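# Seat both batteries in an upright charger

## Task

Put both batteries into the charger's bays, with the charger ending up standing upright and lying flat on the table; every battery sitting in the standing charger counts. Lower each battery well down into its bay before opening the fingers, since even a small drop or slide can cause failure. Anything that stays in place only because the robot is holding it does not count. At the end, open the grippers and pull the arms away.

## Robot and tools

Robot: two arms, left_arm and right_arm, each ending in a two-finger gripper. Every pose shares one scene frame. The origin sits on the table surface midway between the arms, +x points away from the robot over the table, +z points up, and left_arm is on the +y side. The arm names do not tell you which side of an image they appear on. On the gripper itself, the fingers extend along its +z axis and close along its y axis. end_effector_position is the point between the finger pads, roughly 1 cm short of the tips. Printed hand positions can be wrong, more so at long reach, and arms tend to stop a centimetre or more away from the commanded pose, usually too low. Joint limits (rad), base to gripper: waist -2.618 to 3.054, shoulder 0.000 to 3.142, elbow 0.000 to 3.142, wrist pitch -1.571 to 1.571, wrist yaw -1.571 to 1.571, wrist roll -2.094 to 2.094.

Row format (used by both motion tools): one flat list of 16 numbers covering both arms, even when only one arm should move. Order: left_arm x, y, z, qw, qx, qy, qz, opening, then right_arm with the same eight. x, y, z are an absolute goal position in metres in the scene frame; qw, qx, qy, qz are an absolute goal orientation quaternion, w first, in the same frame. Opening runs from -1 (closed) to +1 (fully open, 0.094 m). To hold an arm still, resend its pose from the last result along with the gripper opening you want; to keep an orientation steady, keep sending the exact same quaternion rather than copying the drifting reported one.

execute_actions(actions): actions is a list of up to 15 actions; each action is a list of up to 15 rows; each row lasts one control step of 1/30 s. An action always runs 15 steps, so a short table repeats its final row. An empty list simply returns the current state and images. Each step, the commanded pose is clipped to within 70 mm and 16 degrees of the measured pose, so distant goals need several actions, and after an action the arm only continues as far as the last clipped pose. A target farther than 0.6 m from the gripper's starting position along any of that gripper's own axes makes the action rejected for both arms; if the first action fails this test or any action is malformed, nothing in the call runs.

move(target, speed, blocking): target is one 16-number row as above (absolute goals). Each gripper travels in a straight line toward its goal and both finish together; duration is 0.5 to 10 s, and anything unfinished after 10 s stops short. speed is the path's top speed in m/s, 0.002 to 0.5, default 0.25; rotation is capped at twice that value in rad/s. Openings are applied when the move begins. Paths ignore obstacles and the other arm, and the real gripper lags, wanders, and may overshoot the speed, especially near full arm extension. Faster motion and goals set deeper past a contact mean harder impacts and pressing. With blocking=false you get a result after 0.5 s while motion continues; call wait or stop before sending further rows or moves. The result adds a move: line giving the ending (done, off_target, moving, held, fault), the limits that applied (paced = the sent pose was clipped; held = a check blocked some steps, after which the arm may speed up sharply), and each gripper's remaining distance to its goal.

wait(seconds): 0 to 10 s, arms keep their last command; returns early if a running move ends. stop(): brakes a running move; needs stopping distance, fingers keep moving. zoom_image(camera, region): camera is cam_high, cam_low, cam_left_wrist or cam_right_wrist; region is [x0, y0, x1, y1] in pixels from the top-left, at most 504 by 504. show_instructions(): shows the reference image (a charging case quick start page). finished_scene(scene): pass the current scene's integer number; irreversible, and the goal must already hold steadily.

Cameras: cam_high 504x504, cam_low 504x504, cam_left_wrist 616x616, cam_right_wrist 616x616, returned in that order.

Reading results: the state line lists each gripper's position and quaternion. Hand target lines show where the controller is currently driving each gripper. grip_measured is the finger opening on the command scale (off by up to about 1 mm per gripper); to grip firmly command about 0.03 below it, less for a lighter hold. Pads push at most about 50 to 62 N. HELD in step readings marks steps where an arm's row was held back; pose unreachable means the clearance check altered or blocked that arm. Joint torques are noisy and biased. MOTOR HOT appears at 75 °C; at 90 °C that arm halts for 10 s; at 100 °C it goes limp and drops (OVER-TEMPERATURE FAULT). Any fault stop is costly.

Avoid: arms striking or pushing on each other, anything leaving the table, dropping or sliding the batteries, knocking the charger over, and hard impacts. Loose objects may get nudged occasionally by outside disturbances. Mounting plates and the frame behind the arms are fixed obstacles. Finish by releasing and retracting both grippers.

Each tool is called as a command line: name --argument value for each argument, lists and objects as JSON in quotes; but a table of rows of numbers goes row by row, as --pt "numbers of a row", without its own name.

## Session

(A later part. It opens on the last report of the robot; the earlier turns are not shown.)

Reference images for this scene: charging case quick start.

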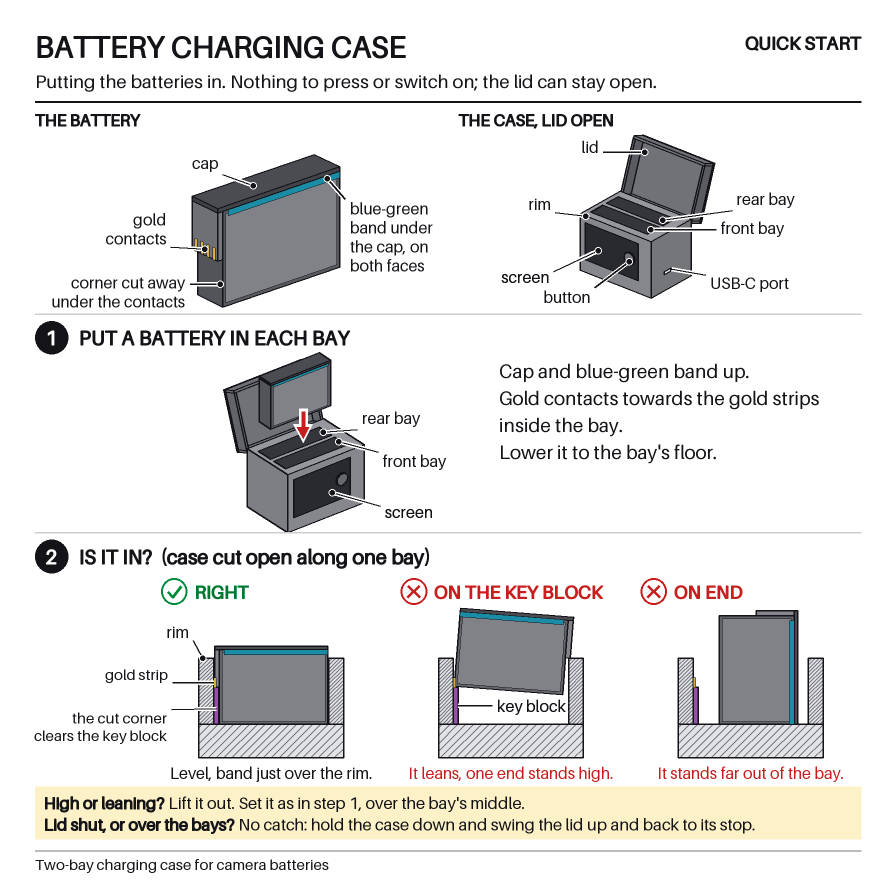

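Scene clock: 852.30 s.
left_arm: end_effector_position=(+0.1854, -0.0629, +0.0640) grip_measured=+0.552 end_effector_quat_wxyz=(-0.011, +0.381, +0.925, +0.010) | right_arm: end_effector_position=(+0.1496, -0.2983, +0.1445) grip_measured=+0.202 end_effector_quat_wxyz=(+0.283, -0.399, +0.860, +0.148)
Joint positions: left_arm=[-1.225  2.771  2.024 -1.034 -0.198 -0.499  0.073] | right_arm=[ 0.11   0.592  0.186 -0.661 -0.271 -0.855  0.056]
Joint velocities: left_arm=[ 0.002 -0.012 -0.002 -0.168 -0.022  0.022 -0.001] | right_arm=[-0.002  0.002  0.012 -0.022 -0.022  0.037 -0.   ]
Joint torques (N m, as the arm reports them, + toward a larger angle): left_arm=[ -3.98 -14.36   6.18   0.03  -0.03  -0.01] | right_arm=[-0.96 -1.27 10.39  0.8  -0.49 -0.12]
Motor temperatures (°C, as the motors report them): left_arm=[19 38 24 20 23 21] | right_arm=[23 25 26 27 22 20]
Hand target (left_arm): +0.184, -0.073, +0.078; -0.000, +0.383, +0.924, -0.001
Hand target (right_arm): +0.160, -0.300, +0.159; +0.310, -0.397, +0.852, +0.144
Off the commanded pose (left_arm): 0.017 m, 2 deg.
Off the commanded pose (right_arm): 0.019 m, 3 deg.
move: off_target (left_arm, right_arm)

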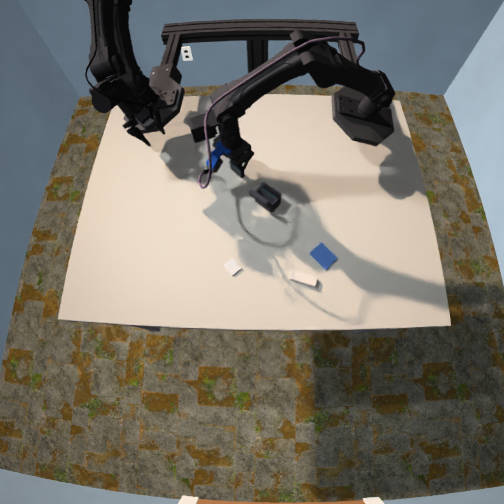

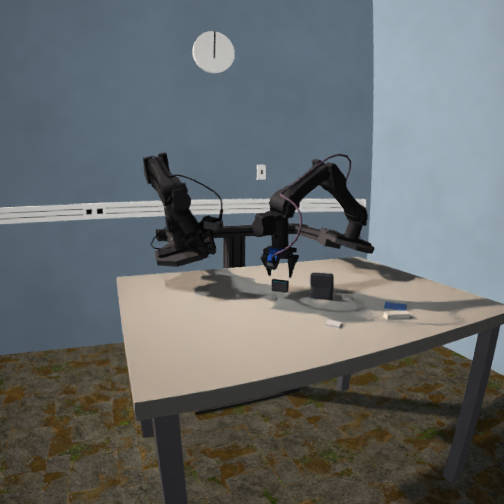

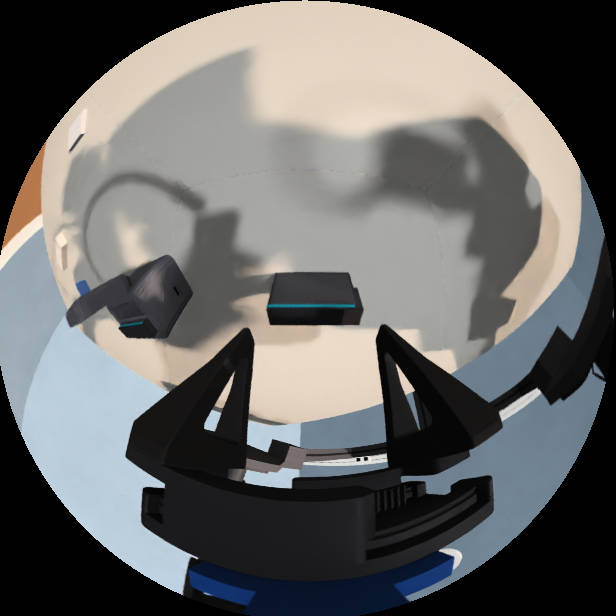

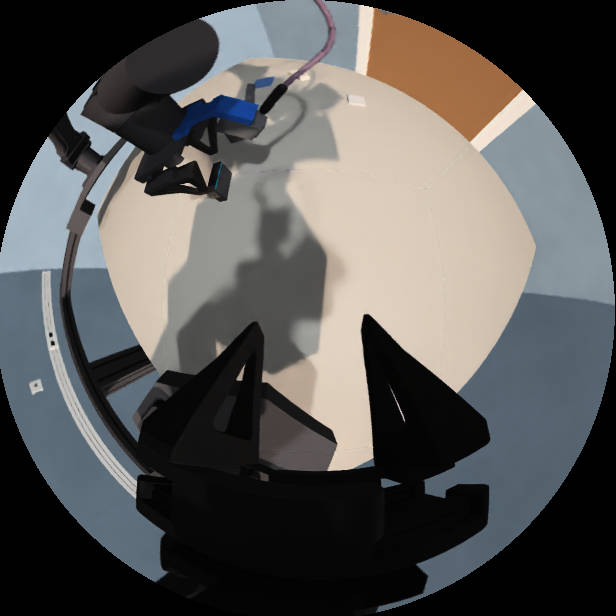

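move --target '[0.1835,-0.0605,0.049,0.0,0.383,0.924,0.0,0.55,0.16,-0.30,0.16,0.310,-0.397,0.852,0.1445,0.2]' --speed 0.03

zoom_image --camera "cam_left_wrist" --region '[210,200,410,400]'

Scene clock: 857.70 s.
left_arm: end_effector_position=(+0.1789, -0.0564, +0.0427) grip_measured=+0.552 end_effector_quat_wxyz=(-0.011, +0.384, +0.923, +0.009) | right_arm: end_effector_position=(+0.1496, -0.2983, +0.1445) grip_measured=+0.202 end_effector_quat_wxyz=(+0.283, -0.399, +0.860, +0.148)
Joint positions: left_arm=[-1.225  2.771  1.932 -0.939 -0.198 -0.491  0.073] | right_arm=[ 0.11   0.592  0.186 -0.661 -0.271 -0.855  0.056]
Joint velocities: left_arm=[ 0.002  0.007 -0.012  0.11  -0.022  0.051  0.001] | right_arm=[ 0.002  0.002  0.002  0.051  0.007  0.037 -0.001]
Joint torques (N m, as the arm reports them, + toward a larger angle): left_arm=[ -2.41 -14.88   3.41   0.24  -0.03   0.05] | right_arm=[-0.87 -1.28 10.4   0.83 -0.48 -0.12]
Motor temperatures (°C, as the motors report them): left_arm=[19 38 24 20 23 21] | right_arm=[23 25 26 26 22 20]
Hand target (left_arm): +0.184, -0.060, +0.049; -0.000, +0.383, +0.924, -0.000
Hand target (right_arm): +0.160, -0.300, +0.159; +0.310, -0.397, +0.852, +0.144
Off the commanded pose (left_arm): 0.009 m, 2 deg.
Off the commanded pose (right_arm): 0.019 m, 3 deg.
move: off_target (right_arm)

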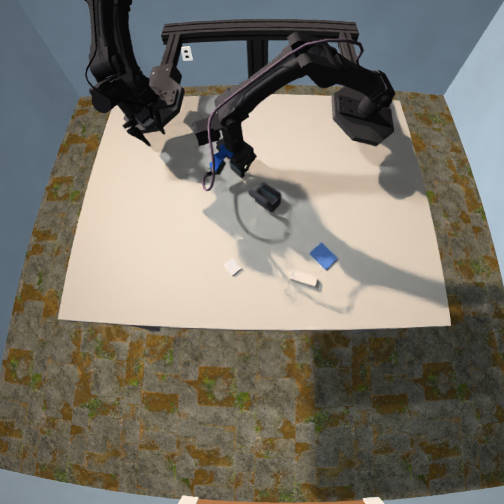

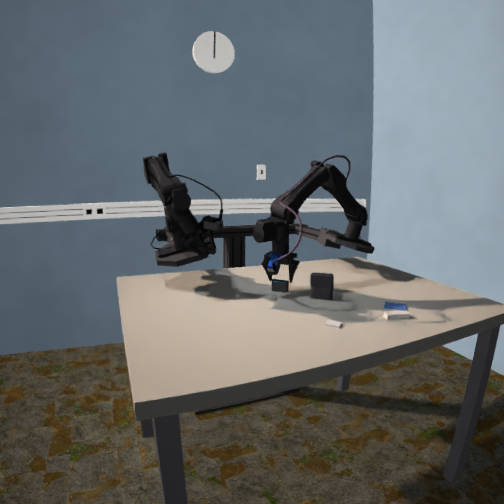

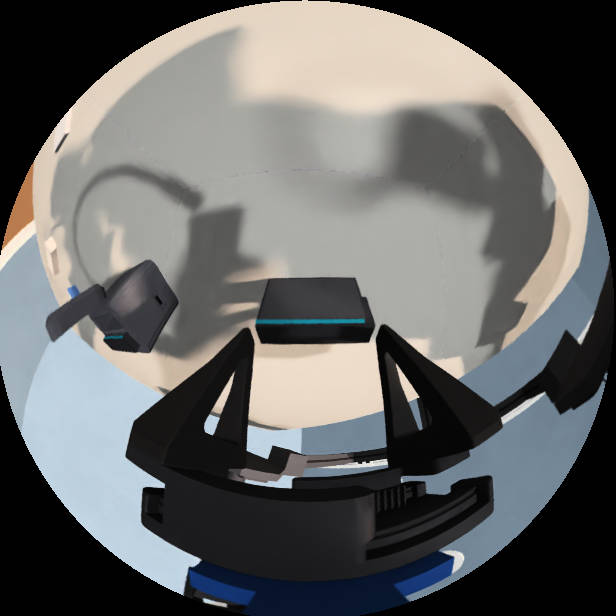

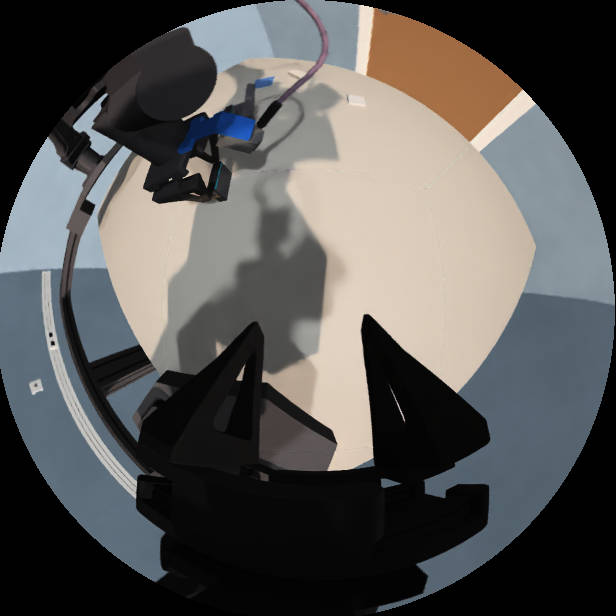

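Region (210, 200, 410, 400) of cam_left_wrist's 616x616 image, scaled by 2.520, with more detail than that image has.

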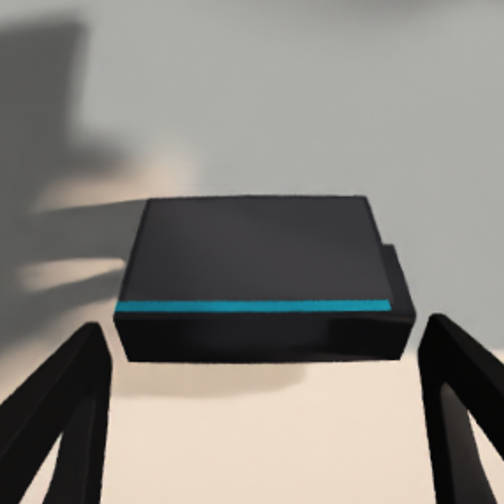

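move --target '[0.188,-0.064,0.064,0.0,0.383,0.924,0.0,0.55,0.16,-0.30,0.16,0.310,-0.397,0.852,0.1445,0.2]' --speed 0.03

Scene clock: 863.10 s.
left_arm: end_effector_position=(+0.1772, -0.0506, +0.0429) grip_measured=+0.552 end_effector_quat_wxyz=(-0.018, +0.386, +0.922, +0.019) | right_arm: end_effector_position=(+0.1496, -0.2983, +0.1445) grip_measured=+0.202 end_effector_quat_wxyz=(+0.283, -0.399, +0.860, +0.148)
Joint positions: left_arm=[-1.225  2.771  1.932 -0.964 -0.198 -0.491  0.073] | right_arm=[ 0.11   0.592  0.186 -0.661 -0.271 -0.855  0.056]
Joint velocities: left_arm=[ 0.007 -0.012  0.012  0.022  0.051  0.007 -0.001] | right_arm=[-0.012 -0.002 -0.012 -0.007  0.081 -0.037  0.   ]
Joint torques (N m, as the arm reports them, + toward a larger angle): left_arm=[ -2.46 -15.79   6.39  -0.03  -0.04   0.05] | right_arm=[-0.93 -1.18 10.38  0.82 -0.49 -0.1 ]
Motor temperatures (°C, as the motors report them): left_arm=[19 38 24 20 23 21] | right_arm=[23 25 26 26 23 20]
Hand target (left_arm): +0.188, -0.063, +0.064; +0.000, +0.383, +0.924, -0.000
Hand target (right_arm): +0.160, -0.300, +0.159; +0.310, -0.397, +0.852, +0.144
Off the commanded pose (left_arm): 0.027 m, 3 deg.
Off the commanded pose (right_arm): 0.019 m, 3 deg.
move: off_target (left_arm, right_arm)

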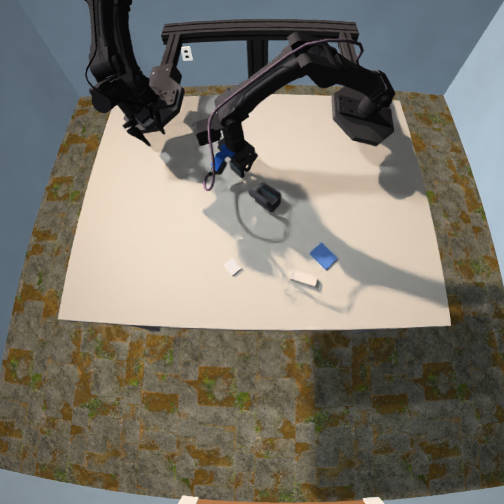

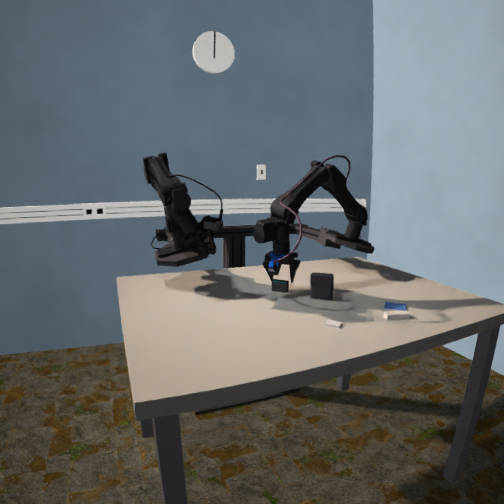

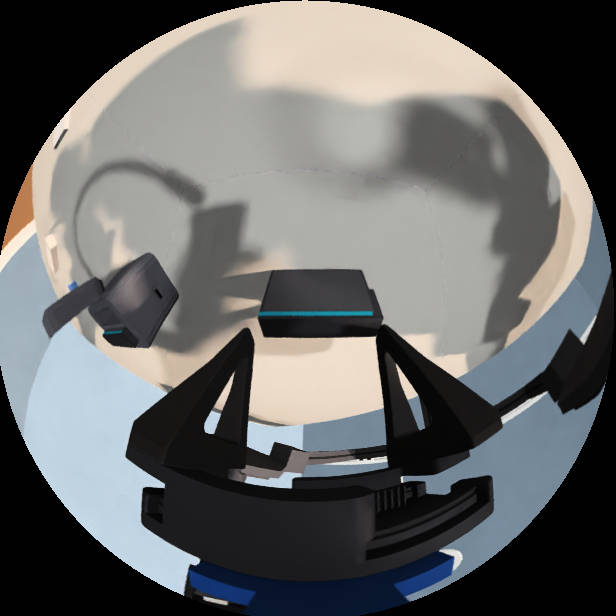

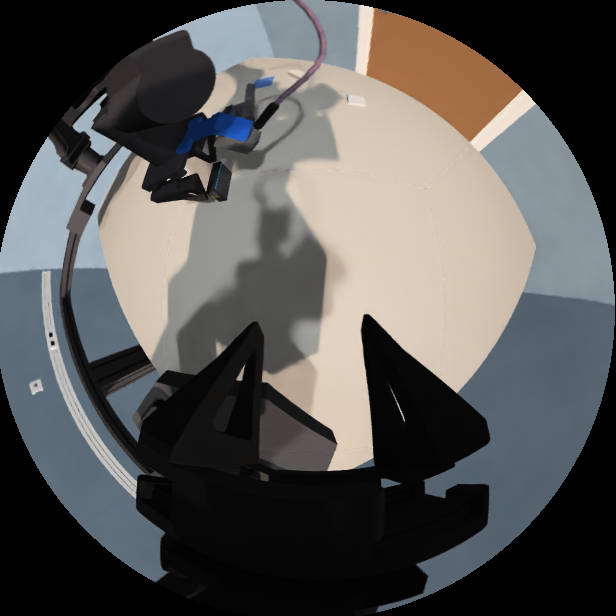

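move --target '[0.186,-0.064,0.074,0.0,0.383,0.924,0.0,0.55,0.16,-0.30,0.16,0.310,-0.397,0.852,0.1445,0.2]' --speed 0.05

Scene clock: 870.00 s.
left_arm: end_effector_position=(+0.1805, -0.0531, +0.0551) grip_measured=+0.552 end_effector_quat_wxyz=(-0.015, +0.386, +0.922, +0.015) | right_arm: end_effector_position=(+0.1496, -0.2983, +0.1445) grip_measured=+0.202 end_effector_quat_wxyz=(+0.283, -0.399, +0.860, +0.148)
Joint positions: left_arm=[-1.225  2.753  1.95  -0.991 -0.198 -0.491  0.073] | right_arm=[ 0.11   0.592  0.186 -0.661 -0.271 -0.855  0.056]
Joint velocities: left_arm=[-0.017 -0.002  0.012 -0.007  0.007 -0.022  0.   ] | right_arm=[ 0.012 -0.002 -0.017  0.051  0.007 -0.007 -0.001]
Joint torques (N m, as the arm reports them, + toward a larger angle): left_arm=[ -3.1  -15.48   5.87  -0.02  -0.01  -0.01] | right_arm=[-1.06 -1.16 10.37  0.8  -0.52 -0.13]
Motor temperatures (°C, as the motors report them): left_arm=[19 39 24 20 23 21] | right_arm=[23 25 26 26 23 20]
Hand target (left_arm): +0.186, -0.064, +0.074; -0.000, +0.383, +0.924, -0.001
Hand target (right_arm): +0.160, -0.300, +0.159; +0.310, -0.397, +0.852, +0.144
Off the commanded pose (left_arm): 0.023 m, 2 deg.
Off the commanded pose (right_arm): 0.019 m, 3 deg.
move: off_target (left_arm, right_arm)

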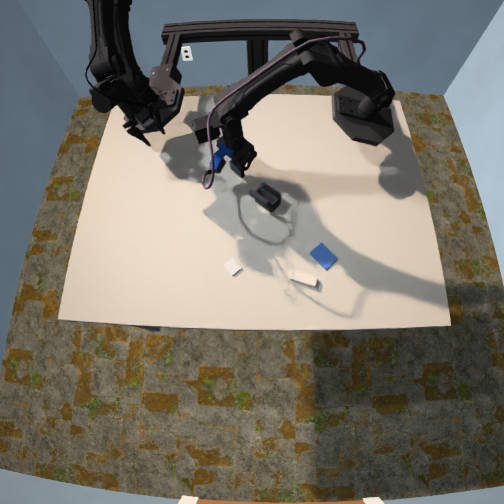

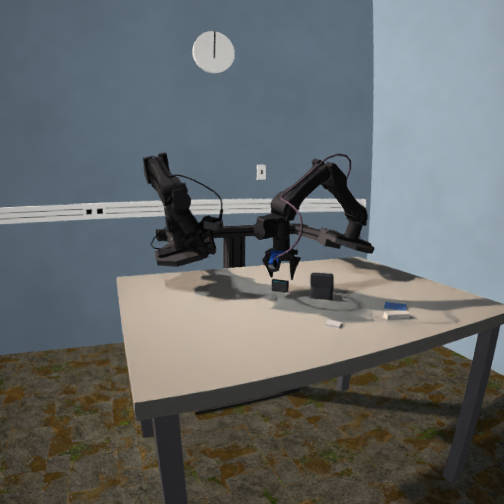

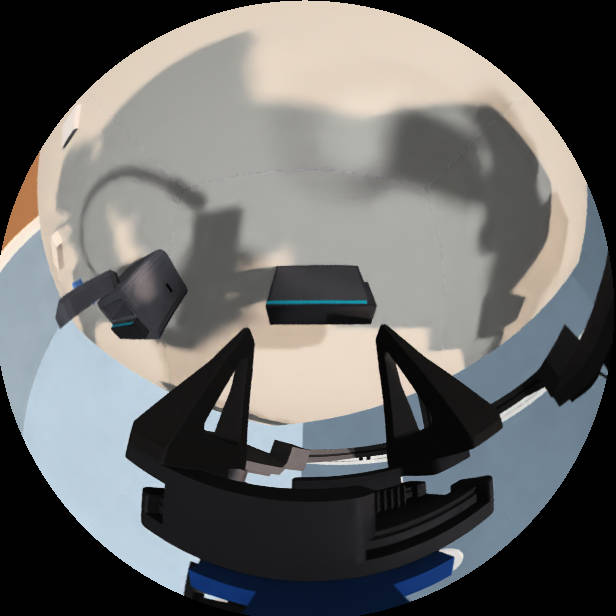

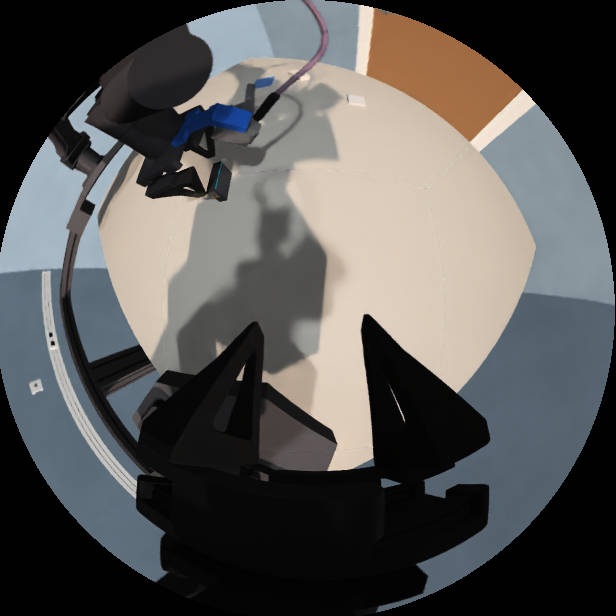

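move --target '[0.185,-0.065,0.047,0.0,0.383,0.924,0.0,0.55,0.16,-0.30,0.16,0.310,-0.397,0.852,0.1445,0.2]' --speed 0.03

zoom_image --camera "cam_left_wrist" --region '[210,200,410,400]'

Scene clock: 878.07 s.
left_arm: end_effector_position=(+0.1799, -0.0587, +0.0442) grip_measured=+0.552 end_effector_quat_wxyz=(-0.010, +0.384, +0.923, +0.009) | right_arm: end_effector_position=(+0.1496, -0.2983, +0.1445) grip_measured=+0.202 end_effector_quat_wxyz=(+0.283, -0.399, +0.860, +0.148)
Joint positions: left_arm=[-1.225  2.777  1.95  -0.949 -0.198 -0.49   0.073] | right_arm=[ 0.11   0.592  0.186 -0.661 -0.271 -0.855  0.056]
Joint velocities: left_arm=[-0.012 -0.002  0.007  0.037 -0.007  0.007 -0.001] | right_arm=[-0.012  0.012 -0.002 -0.037  0.022  0.007 -0.   ]
Joint torques (N m, as the arm reports them, + toward a larger angle): left_arm=[ -2.4  -13.51   4.78   0.21  -0.06   0.07] | right_arm=[-0.87 -1.22 10.34  0.84 -0.48 -0.12]
Motor temperatures (°C, as the motors report them): left_arm=[19 39 24 20 23 21] | right_arm=[23 25 26 26 23 20]
Hand target (left_arm): +0.185, -0.065, +0.047; -0.000, +0.383, +0.924, -0.000
Hand target (right_arm): +0.160, -0.300, +0.159; +0.310, -0.397, +0.852, +0.144
Off the commanded pose (left_arm): 0.009 m, 2 deg.
Off the commanded pose (right_arm): 0.019 m, 3 deg.
move: off_target (right_arm)

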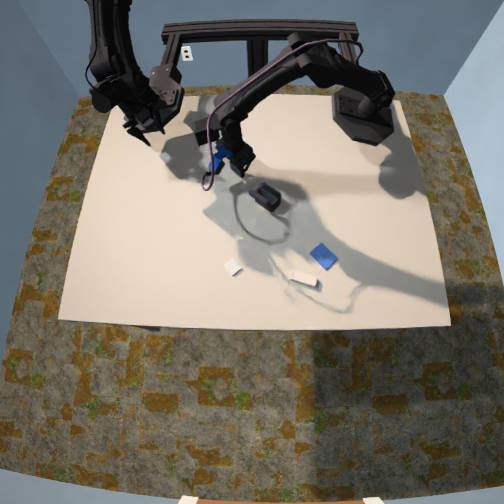

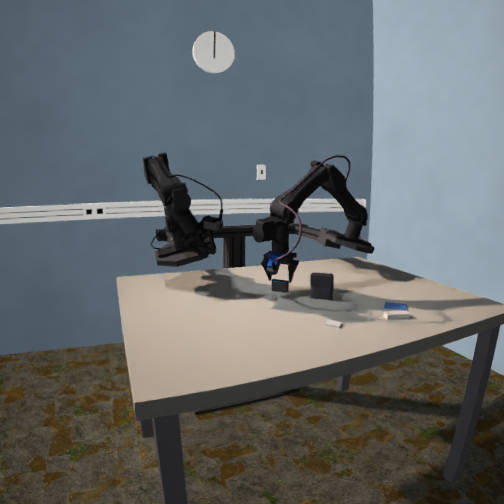

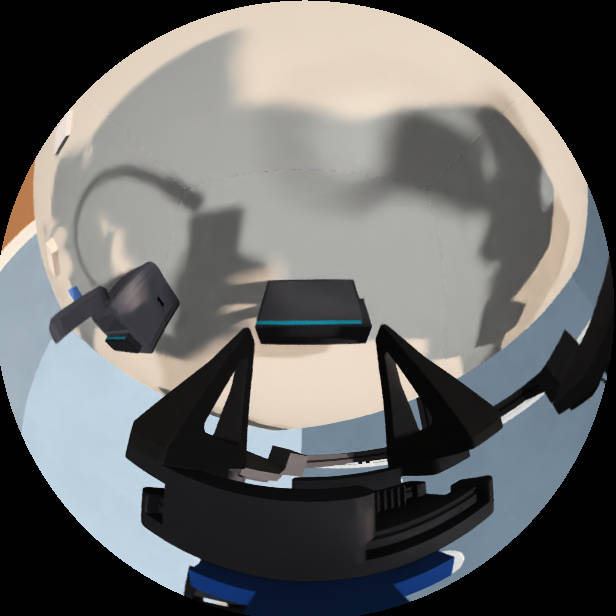

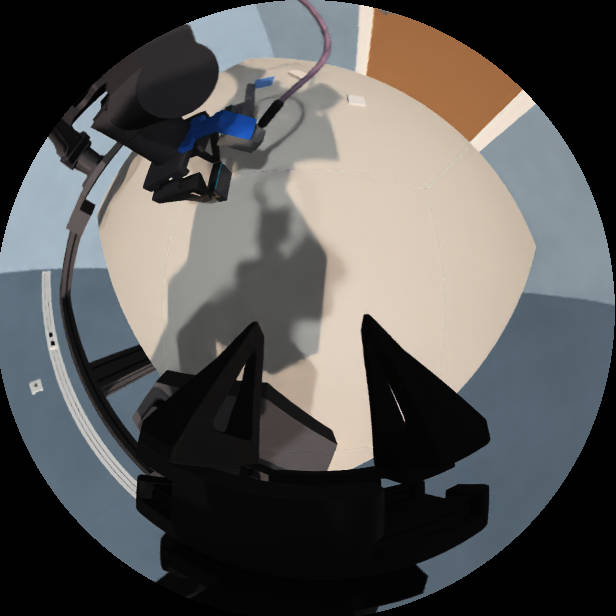

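Region (210, 200, 410, 400) of cam_left_wrist's 616x616 image, scaled by 2.520, with more detail than that image has.

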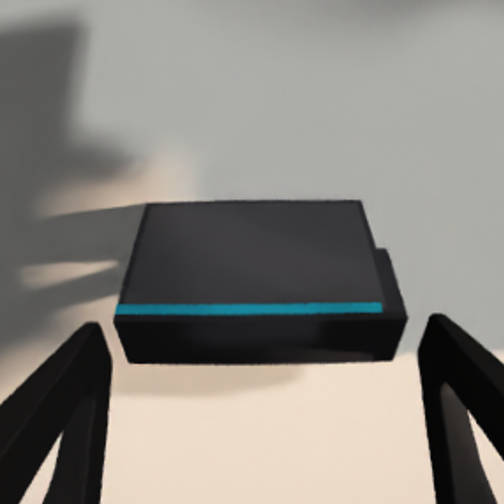

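execute_actions --actions '[[[0.185,-0.065,0.047,0.0,0.383,0.924,0.0,0.45,0.16,-0.30,0.16,0.310,-0.397,0.852,0.1445,0.2],[0.185,-0.065,0.047,0.0,0.383,0.924,0.0,0.40,0.16,-0.30,0.16,0.310,-0.397,0.852,0.1445,0.2],[0.185,-0.065,0.047,0.0,0.383,0.924,0.0,0.36,0.16,-0.30,0.16,0.310,-0.397,0.852,0.1445,0.2],[0.185,-0.065,0.047,0.0,0.383,0.924,0.0,0.33,0.16,-0.30,0.16,0.310,-0.397,0.852,0.1445,0.2],[0.185,-0.065,0.047,0.0,0.383,0.924,0.0,0.30,0.16,-0.30,0.16,0.310,-0.397,0.852,0.1445,0.2],[0.185,-0.065,0.047,0.0,0.383,0.924,0.0,0.28,0.16,-0.30,0.16,0.310,-0.397,0.852,0.1445,0.2],[0.185,-0.065,0.047,0.0,0.383,0.924,0.0,0.26,0.16,-0.30,0.16,0.310,-0.397,0.852,0.1445,0.2],[0.185,-0.065,0.047,0.0,0.383,0.924,0.0,0.24,0.16,-0.30,0.16,0.310,-0.397,0.852,0.1445,0.2],[0.185,-0.065,0.047,0.0,0.383,0.924,0.0,0.225,0.16,-0.30,0.16,0.310,-0.397,0.852,0.1445,0.2],[0.185,-0.065,0.047,0.0,0.383,0.924,0.0,0.21,0.16,-0.30,0.16,0.310,-0.397,0.852,0.1445,0.2],[0.185,-0.065,0.047,0.0,0.383,0.924,0.0,0.20,0.16,-0.30,0.16,0.310,-0.397,0.852,0.1445,0.2],[0.185,-0.065,0.047,0.0,0.383,0.924,0.0,0.19,0.16,-0.30,0.16,0.310,-0.397,0.852,0.1445,0.2],[0.185,-0.065,0.047,0.0,0.383,0.924,0.0,0.18,0.16,-0.30,0.16,0.310,-0.397,0.852,0.1445,0.2],[0.185,-0.065,0.047,0.0,0.383,0.924,0.0,0.16,0.16,-0.30,0.16,0.310,-0.397,0.852,0.1445,0.2],[0.185,-0.065,0.047,0.0,0.383,0.924,0.0,0.14,0.16,-0.30,0.16,0.310,-0.397,0.852,0.1445,0.2]],[[0.185,-0.065,0.047,0.0,0.383,0.924,0.0,0.14,0.16,-0.30,0.16,0.310,-0.397,0.852,0.1445,0.2]]]'

zoom_image --camera "cam_left_wrist" --region '[210,200,410,400]'

Scene clock: 890.47 s.
left_arm: end_effector_position=(+0.1800, -0.0592, +0.0442) grip_measured=+0.192 end_effector_quat_wxyz=(-0.009, +0.384, +0.923, +0.008) | right_arm: end_effector_position=(+0.1496, -0.2982, +0.1445) grip_measured=+0.202 end_effector_quat_wxyz=(+0.283, -0.399, +0.859, +0.148)
Joint positions: left_arm=[-1.225  2.777  1.95  -0.947 -0.198 -0.489  0.056] | right_arm=[ 0.11   0.592  0.186 -0.661 -0.271 -0.855  0.056]
Joint velocities: left_arm=[-0.007  0.002  0.012  0.007 -0.051  0.037  0.   ] | right_arm=[-0.002 -0.007 -0.007 -0.051 -0.022 -0.095 -0.001]
Joint torques (N m, as the arm reports them, + toward a larger angle): left_arm=[ -2.39 -13.53   4.68   0.22  -0.04   0.06] | right_arm=[-0.99 -1.2  10.35  0.84 -0.48 -0.08]
Motor temperatures (°C, as the motors report them): left_arm=[19 39 24 20 23 21] | right_arm=[23 24 26 26 23 20]
Hand target (left_arm): +0.185, -0.065, +0.047; -0.000, +0.383, +0.924, -0.000
Hand target (right_arm): +0.160, -0.300, +0.159; +0.310, -0.397, +0.852, +0.144
Off the commanded pose (left_arm): 0.008 m, 1 deg.
Off the commanded pose (right_arm): 0.019 m, 3 deg.
Step readings (end_effector_position; steps 1 to 15: 1st action; 16 to 30: 2nd action):
0: left_arm (+0.1800, -0.0591, +0.0442) | right_arm (+0.1496, -0.2982, +0.1445)
1: left_arm (+0.1800, -0.0591, +0.0442) | right_arm (+0.1496, -0.2982, +0.1445)
2: left_arm (+0.1800, -0.0591, +0.0442) | right_arm (+0.1496, -0.2982, +0.1445)
4: left_arm (+0.1800, -0.0591, +0.0442) | right_arm (+0.1496, -0.2982, +0.1445)
8: left_arm (+0.1800, -0.0591, +0.0442) | right_arm (+0.1496, -0.2982, +0.1445)
15: left_arm (+0.1800, -0.0592, +0.0442) | right_arm (+0.1496, -0.2982, +0.1445)
16: left_arm (+0.1800, -0.0592, +0.0442) | right_arm (+0.1496, -0.2982, +0.1445)
17: left_arm (+0.1800, -0.0592, +0.0442) | right_arm (+0.1496, -0.2982, +0.1445)
19: left_arm (+0.1800, -0.0592, +0.0442) | right_arm (+0.1496, -0.2982, +0.1445)
23: left_arm (+0.1800, -0.0592, +0.0442) | right_arm (+0.1496, -0.2982, +0.1445)
30: end_effector_position above

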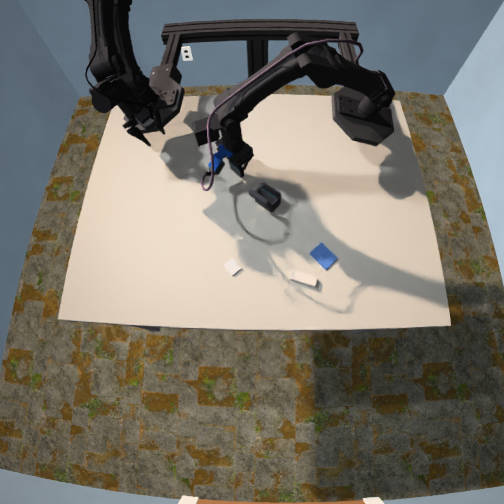

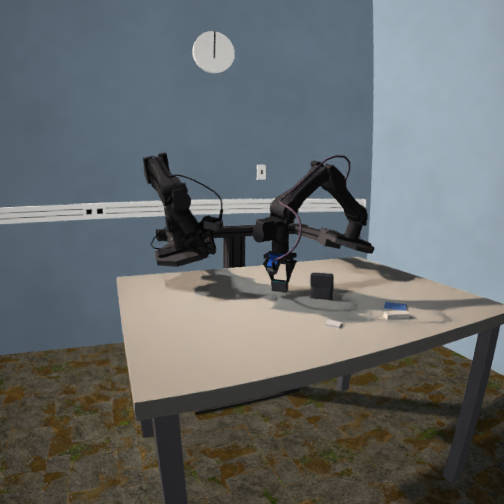

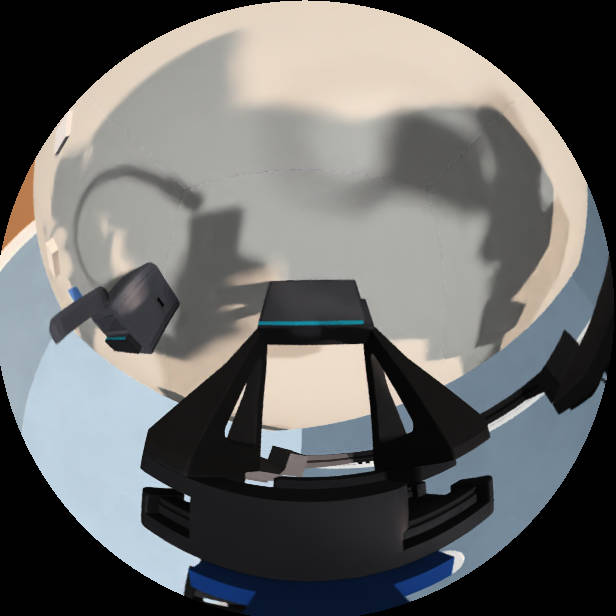

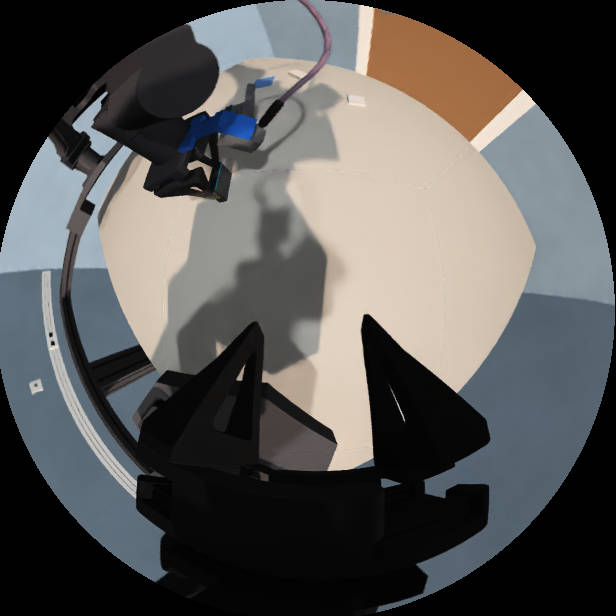

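Region (210, 200, 410, 400) of cam_left_wrist's 616x616 image, scaled by 2.520, with more detail than that image has.

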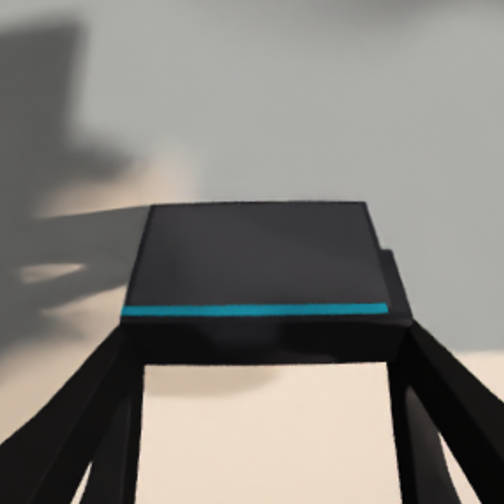

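move --target '[0.185,-0.062,0.135,0.0,0.383,0.924,0.0,0.14,0.16,-0.30,0.16,0.310,-0.397,0.852,0.1445,0.2]' --speed 0.08

move --target '[0.311,0.038,0.128,0.021,0.312,0.950,-0.007,0.14,0.17,-0.27,0.16,0.310,-0.397,0.852,0.1445,0.2]' --speed 0.1

zoom_image --camera "cam_left_wrist" --region '[210,180,410,380]'

Scene clock: 897.97 s.
left_arm: end_effector_position=(+0.1858, -0.0517, +0.1140) grip_measured=+0.192 end_effector_quat_wxyz=(-0.015, +0.382, +0.924, +0.018) | right_arm: end_effector_position=(+0.1496, -0.2983, +0.1445) grip_measured=+0.202 end_effector_quat_wxyz=(+0.283, -0.399, +0.860, +0.148)
Joint positions: left_arm=[-1.239  2.677  2.049 -1.173 -0.198 -0.514  0.056] | right_arm=[ 0.11   0.592  0.186 -0.661 -0.271 -0.855  0.056]
Joint velocities: left_arm=[-0.002  0.007  0.002  0.066  0.022 -0.022 -0.   ] | right_arm=[ 0.007 -0.007  0.002  0.007 -0.007  0.007 -0.   ]
Joint torques (N m, as the arm reports them, + toward a larger angle): left_arm=[ -4.   -15.35   6.24  -0.05   0.    -0.01] | right_arm=[-0.9  -1.26 10.37  0.79 -0.49 -0.13]
Motor temperatures (°C, as the motors report them): left_arm=[19 39 24 20 23 21] | right_arm=[23 24 26 26 23 20]
Hand target (left_arm): +0.185, -0.062, +0.135; -0.000, +0.383, +0.924, -0.001
Hand target (right_arm): +0.160, -0.300, +0.159; +0.310, -0.397, +0.852, +0.144
Off the commanded pose (left_arm): 0.023 m, 3 deg.
Off the commanded pose (right_arm): 0.019 m, 3 deg.
move: off_target (left_arm, right_arm)

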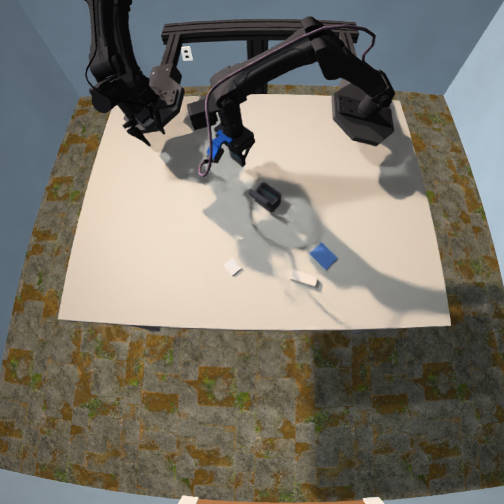

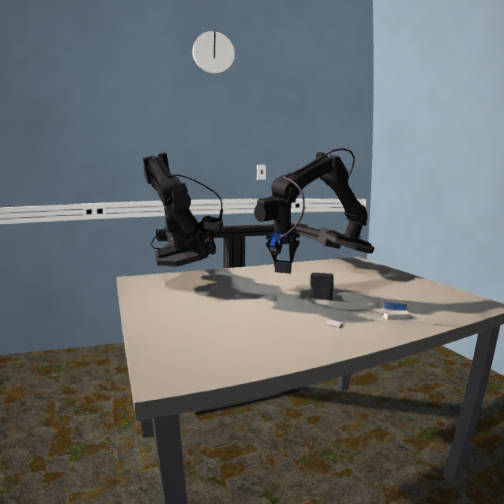

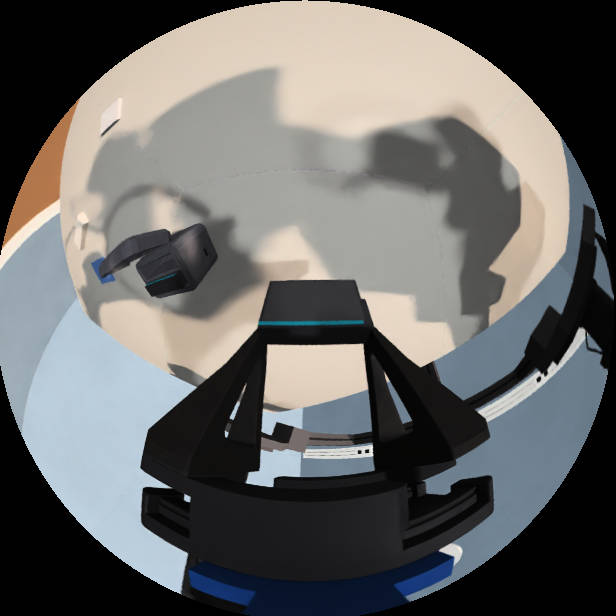

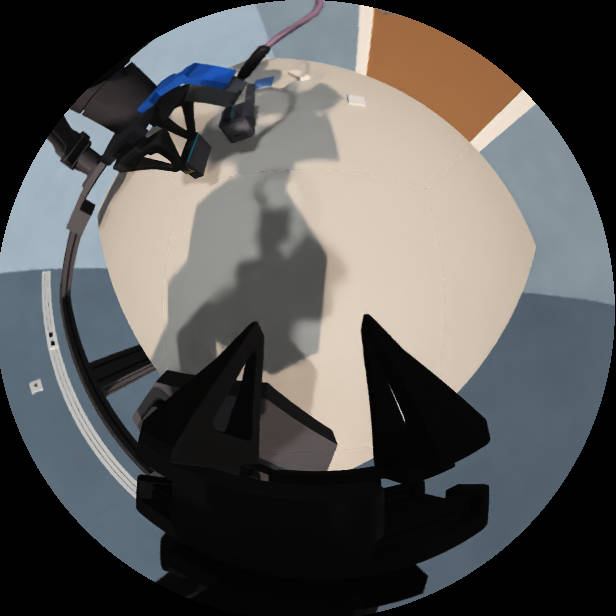

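Scene clock: 899.90 s.
left_arm: end_effector_position=(+0.3097, +0.0402, +0.1181) grip_measured=+0.192 end_effector_quat_wxyz=(+0.004, +0.309, +0.951, +0.001) | right_arm: end_effector_position=(+0.1602, -0.2750, +0.1508) grip_measured=+0.202 end_effector_quat_wxyz=(+0.292, -0.400, +0.857, +0.141)
Joint positions: left_arm=[-0.918  2.424  1.751 -1.001 -0.253 -0.332  0.056] | right_arm=[ 0.374  0.66   0.186 -0.527 -0.129 -0.629  0.056]
Joint velocities: left_arm=[-0.007 -0.007 -0.002  0.037  0.022  0.037 -0.   ] | right_arm=[ 0.002  0.017 -0.012 -0.022 -0.007 -0.007 -0.   ]
Joint torques (N m, as the arm reports them, + toward a larger angle): left_arm=[ -3.51 -14.27   3.44   0.28  -0.08   0.06] | right_arm=[ 1.27  1.7   8.95  1.4  -0.22  0.07]
Motor temperatures (°C, as the motors report them): left_arm=[19 39 24 20 23 21] | right_arm=[23 24 26 26 23 20]
Hand target (left_arm): +0.313, +0.037, +0.129; +0.021, +0.312, +0.950, -0.007
Hand target (right_arm): +0.169, -0.272, +0.160; +0.309, -0.398, +0.852, +0.142
Off the commanded pose (left_arm): 0.010 m, 2 deg.
Off the commanded pose (right_arm): 0.014 m, 2 deg.
move: off_target (right_arm)

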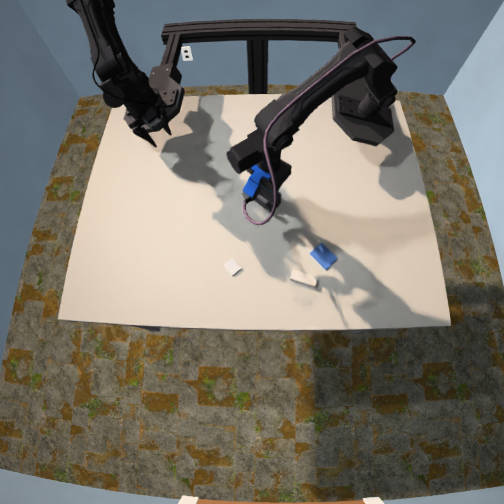

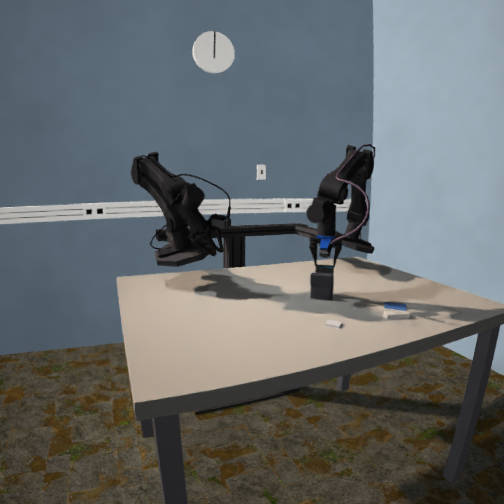

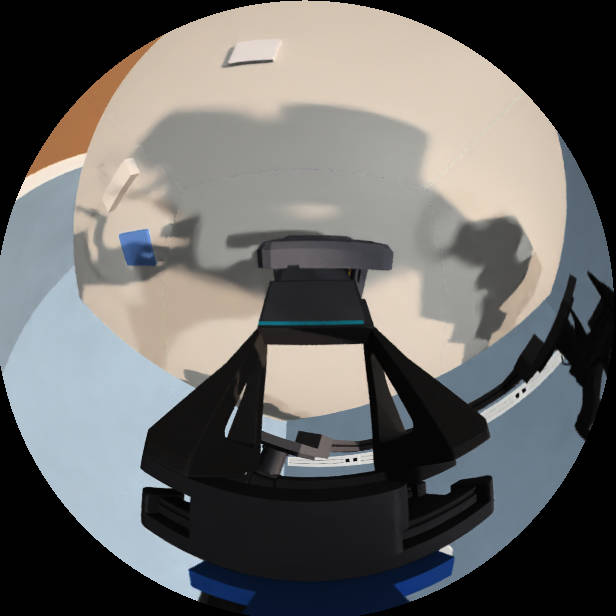

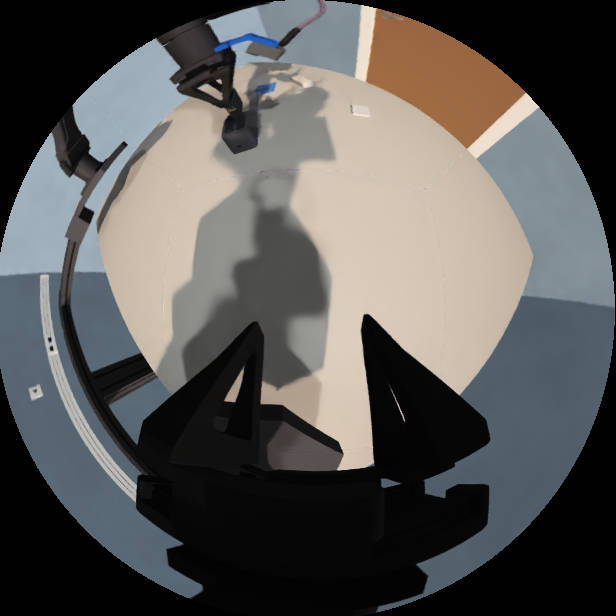

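Region (210, 180, 410, 380) of cam_left_wrist's 616x616 image, scaled by 2.520, with more detail than that image has.

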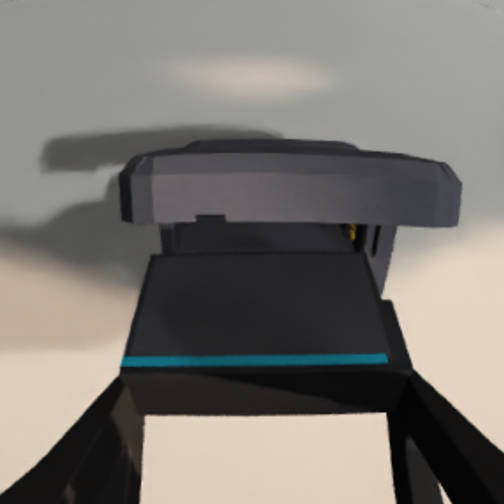

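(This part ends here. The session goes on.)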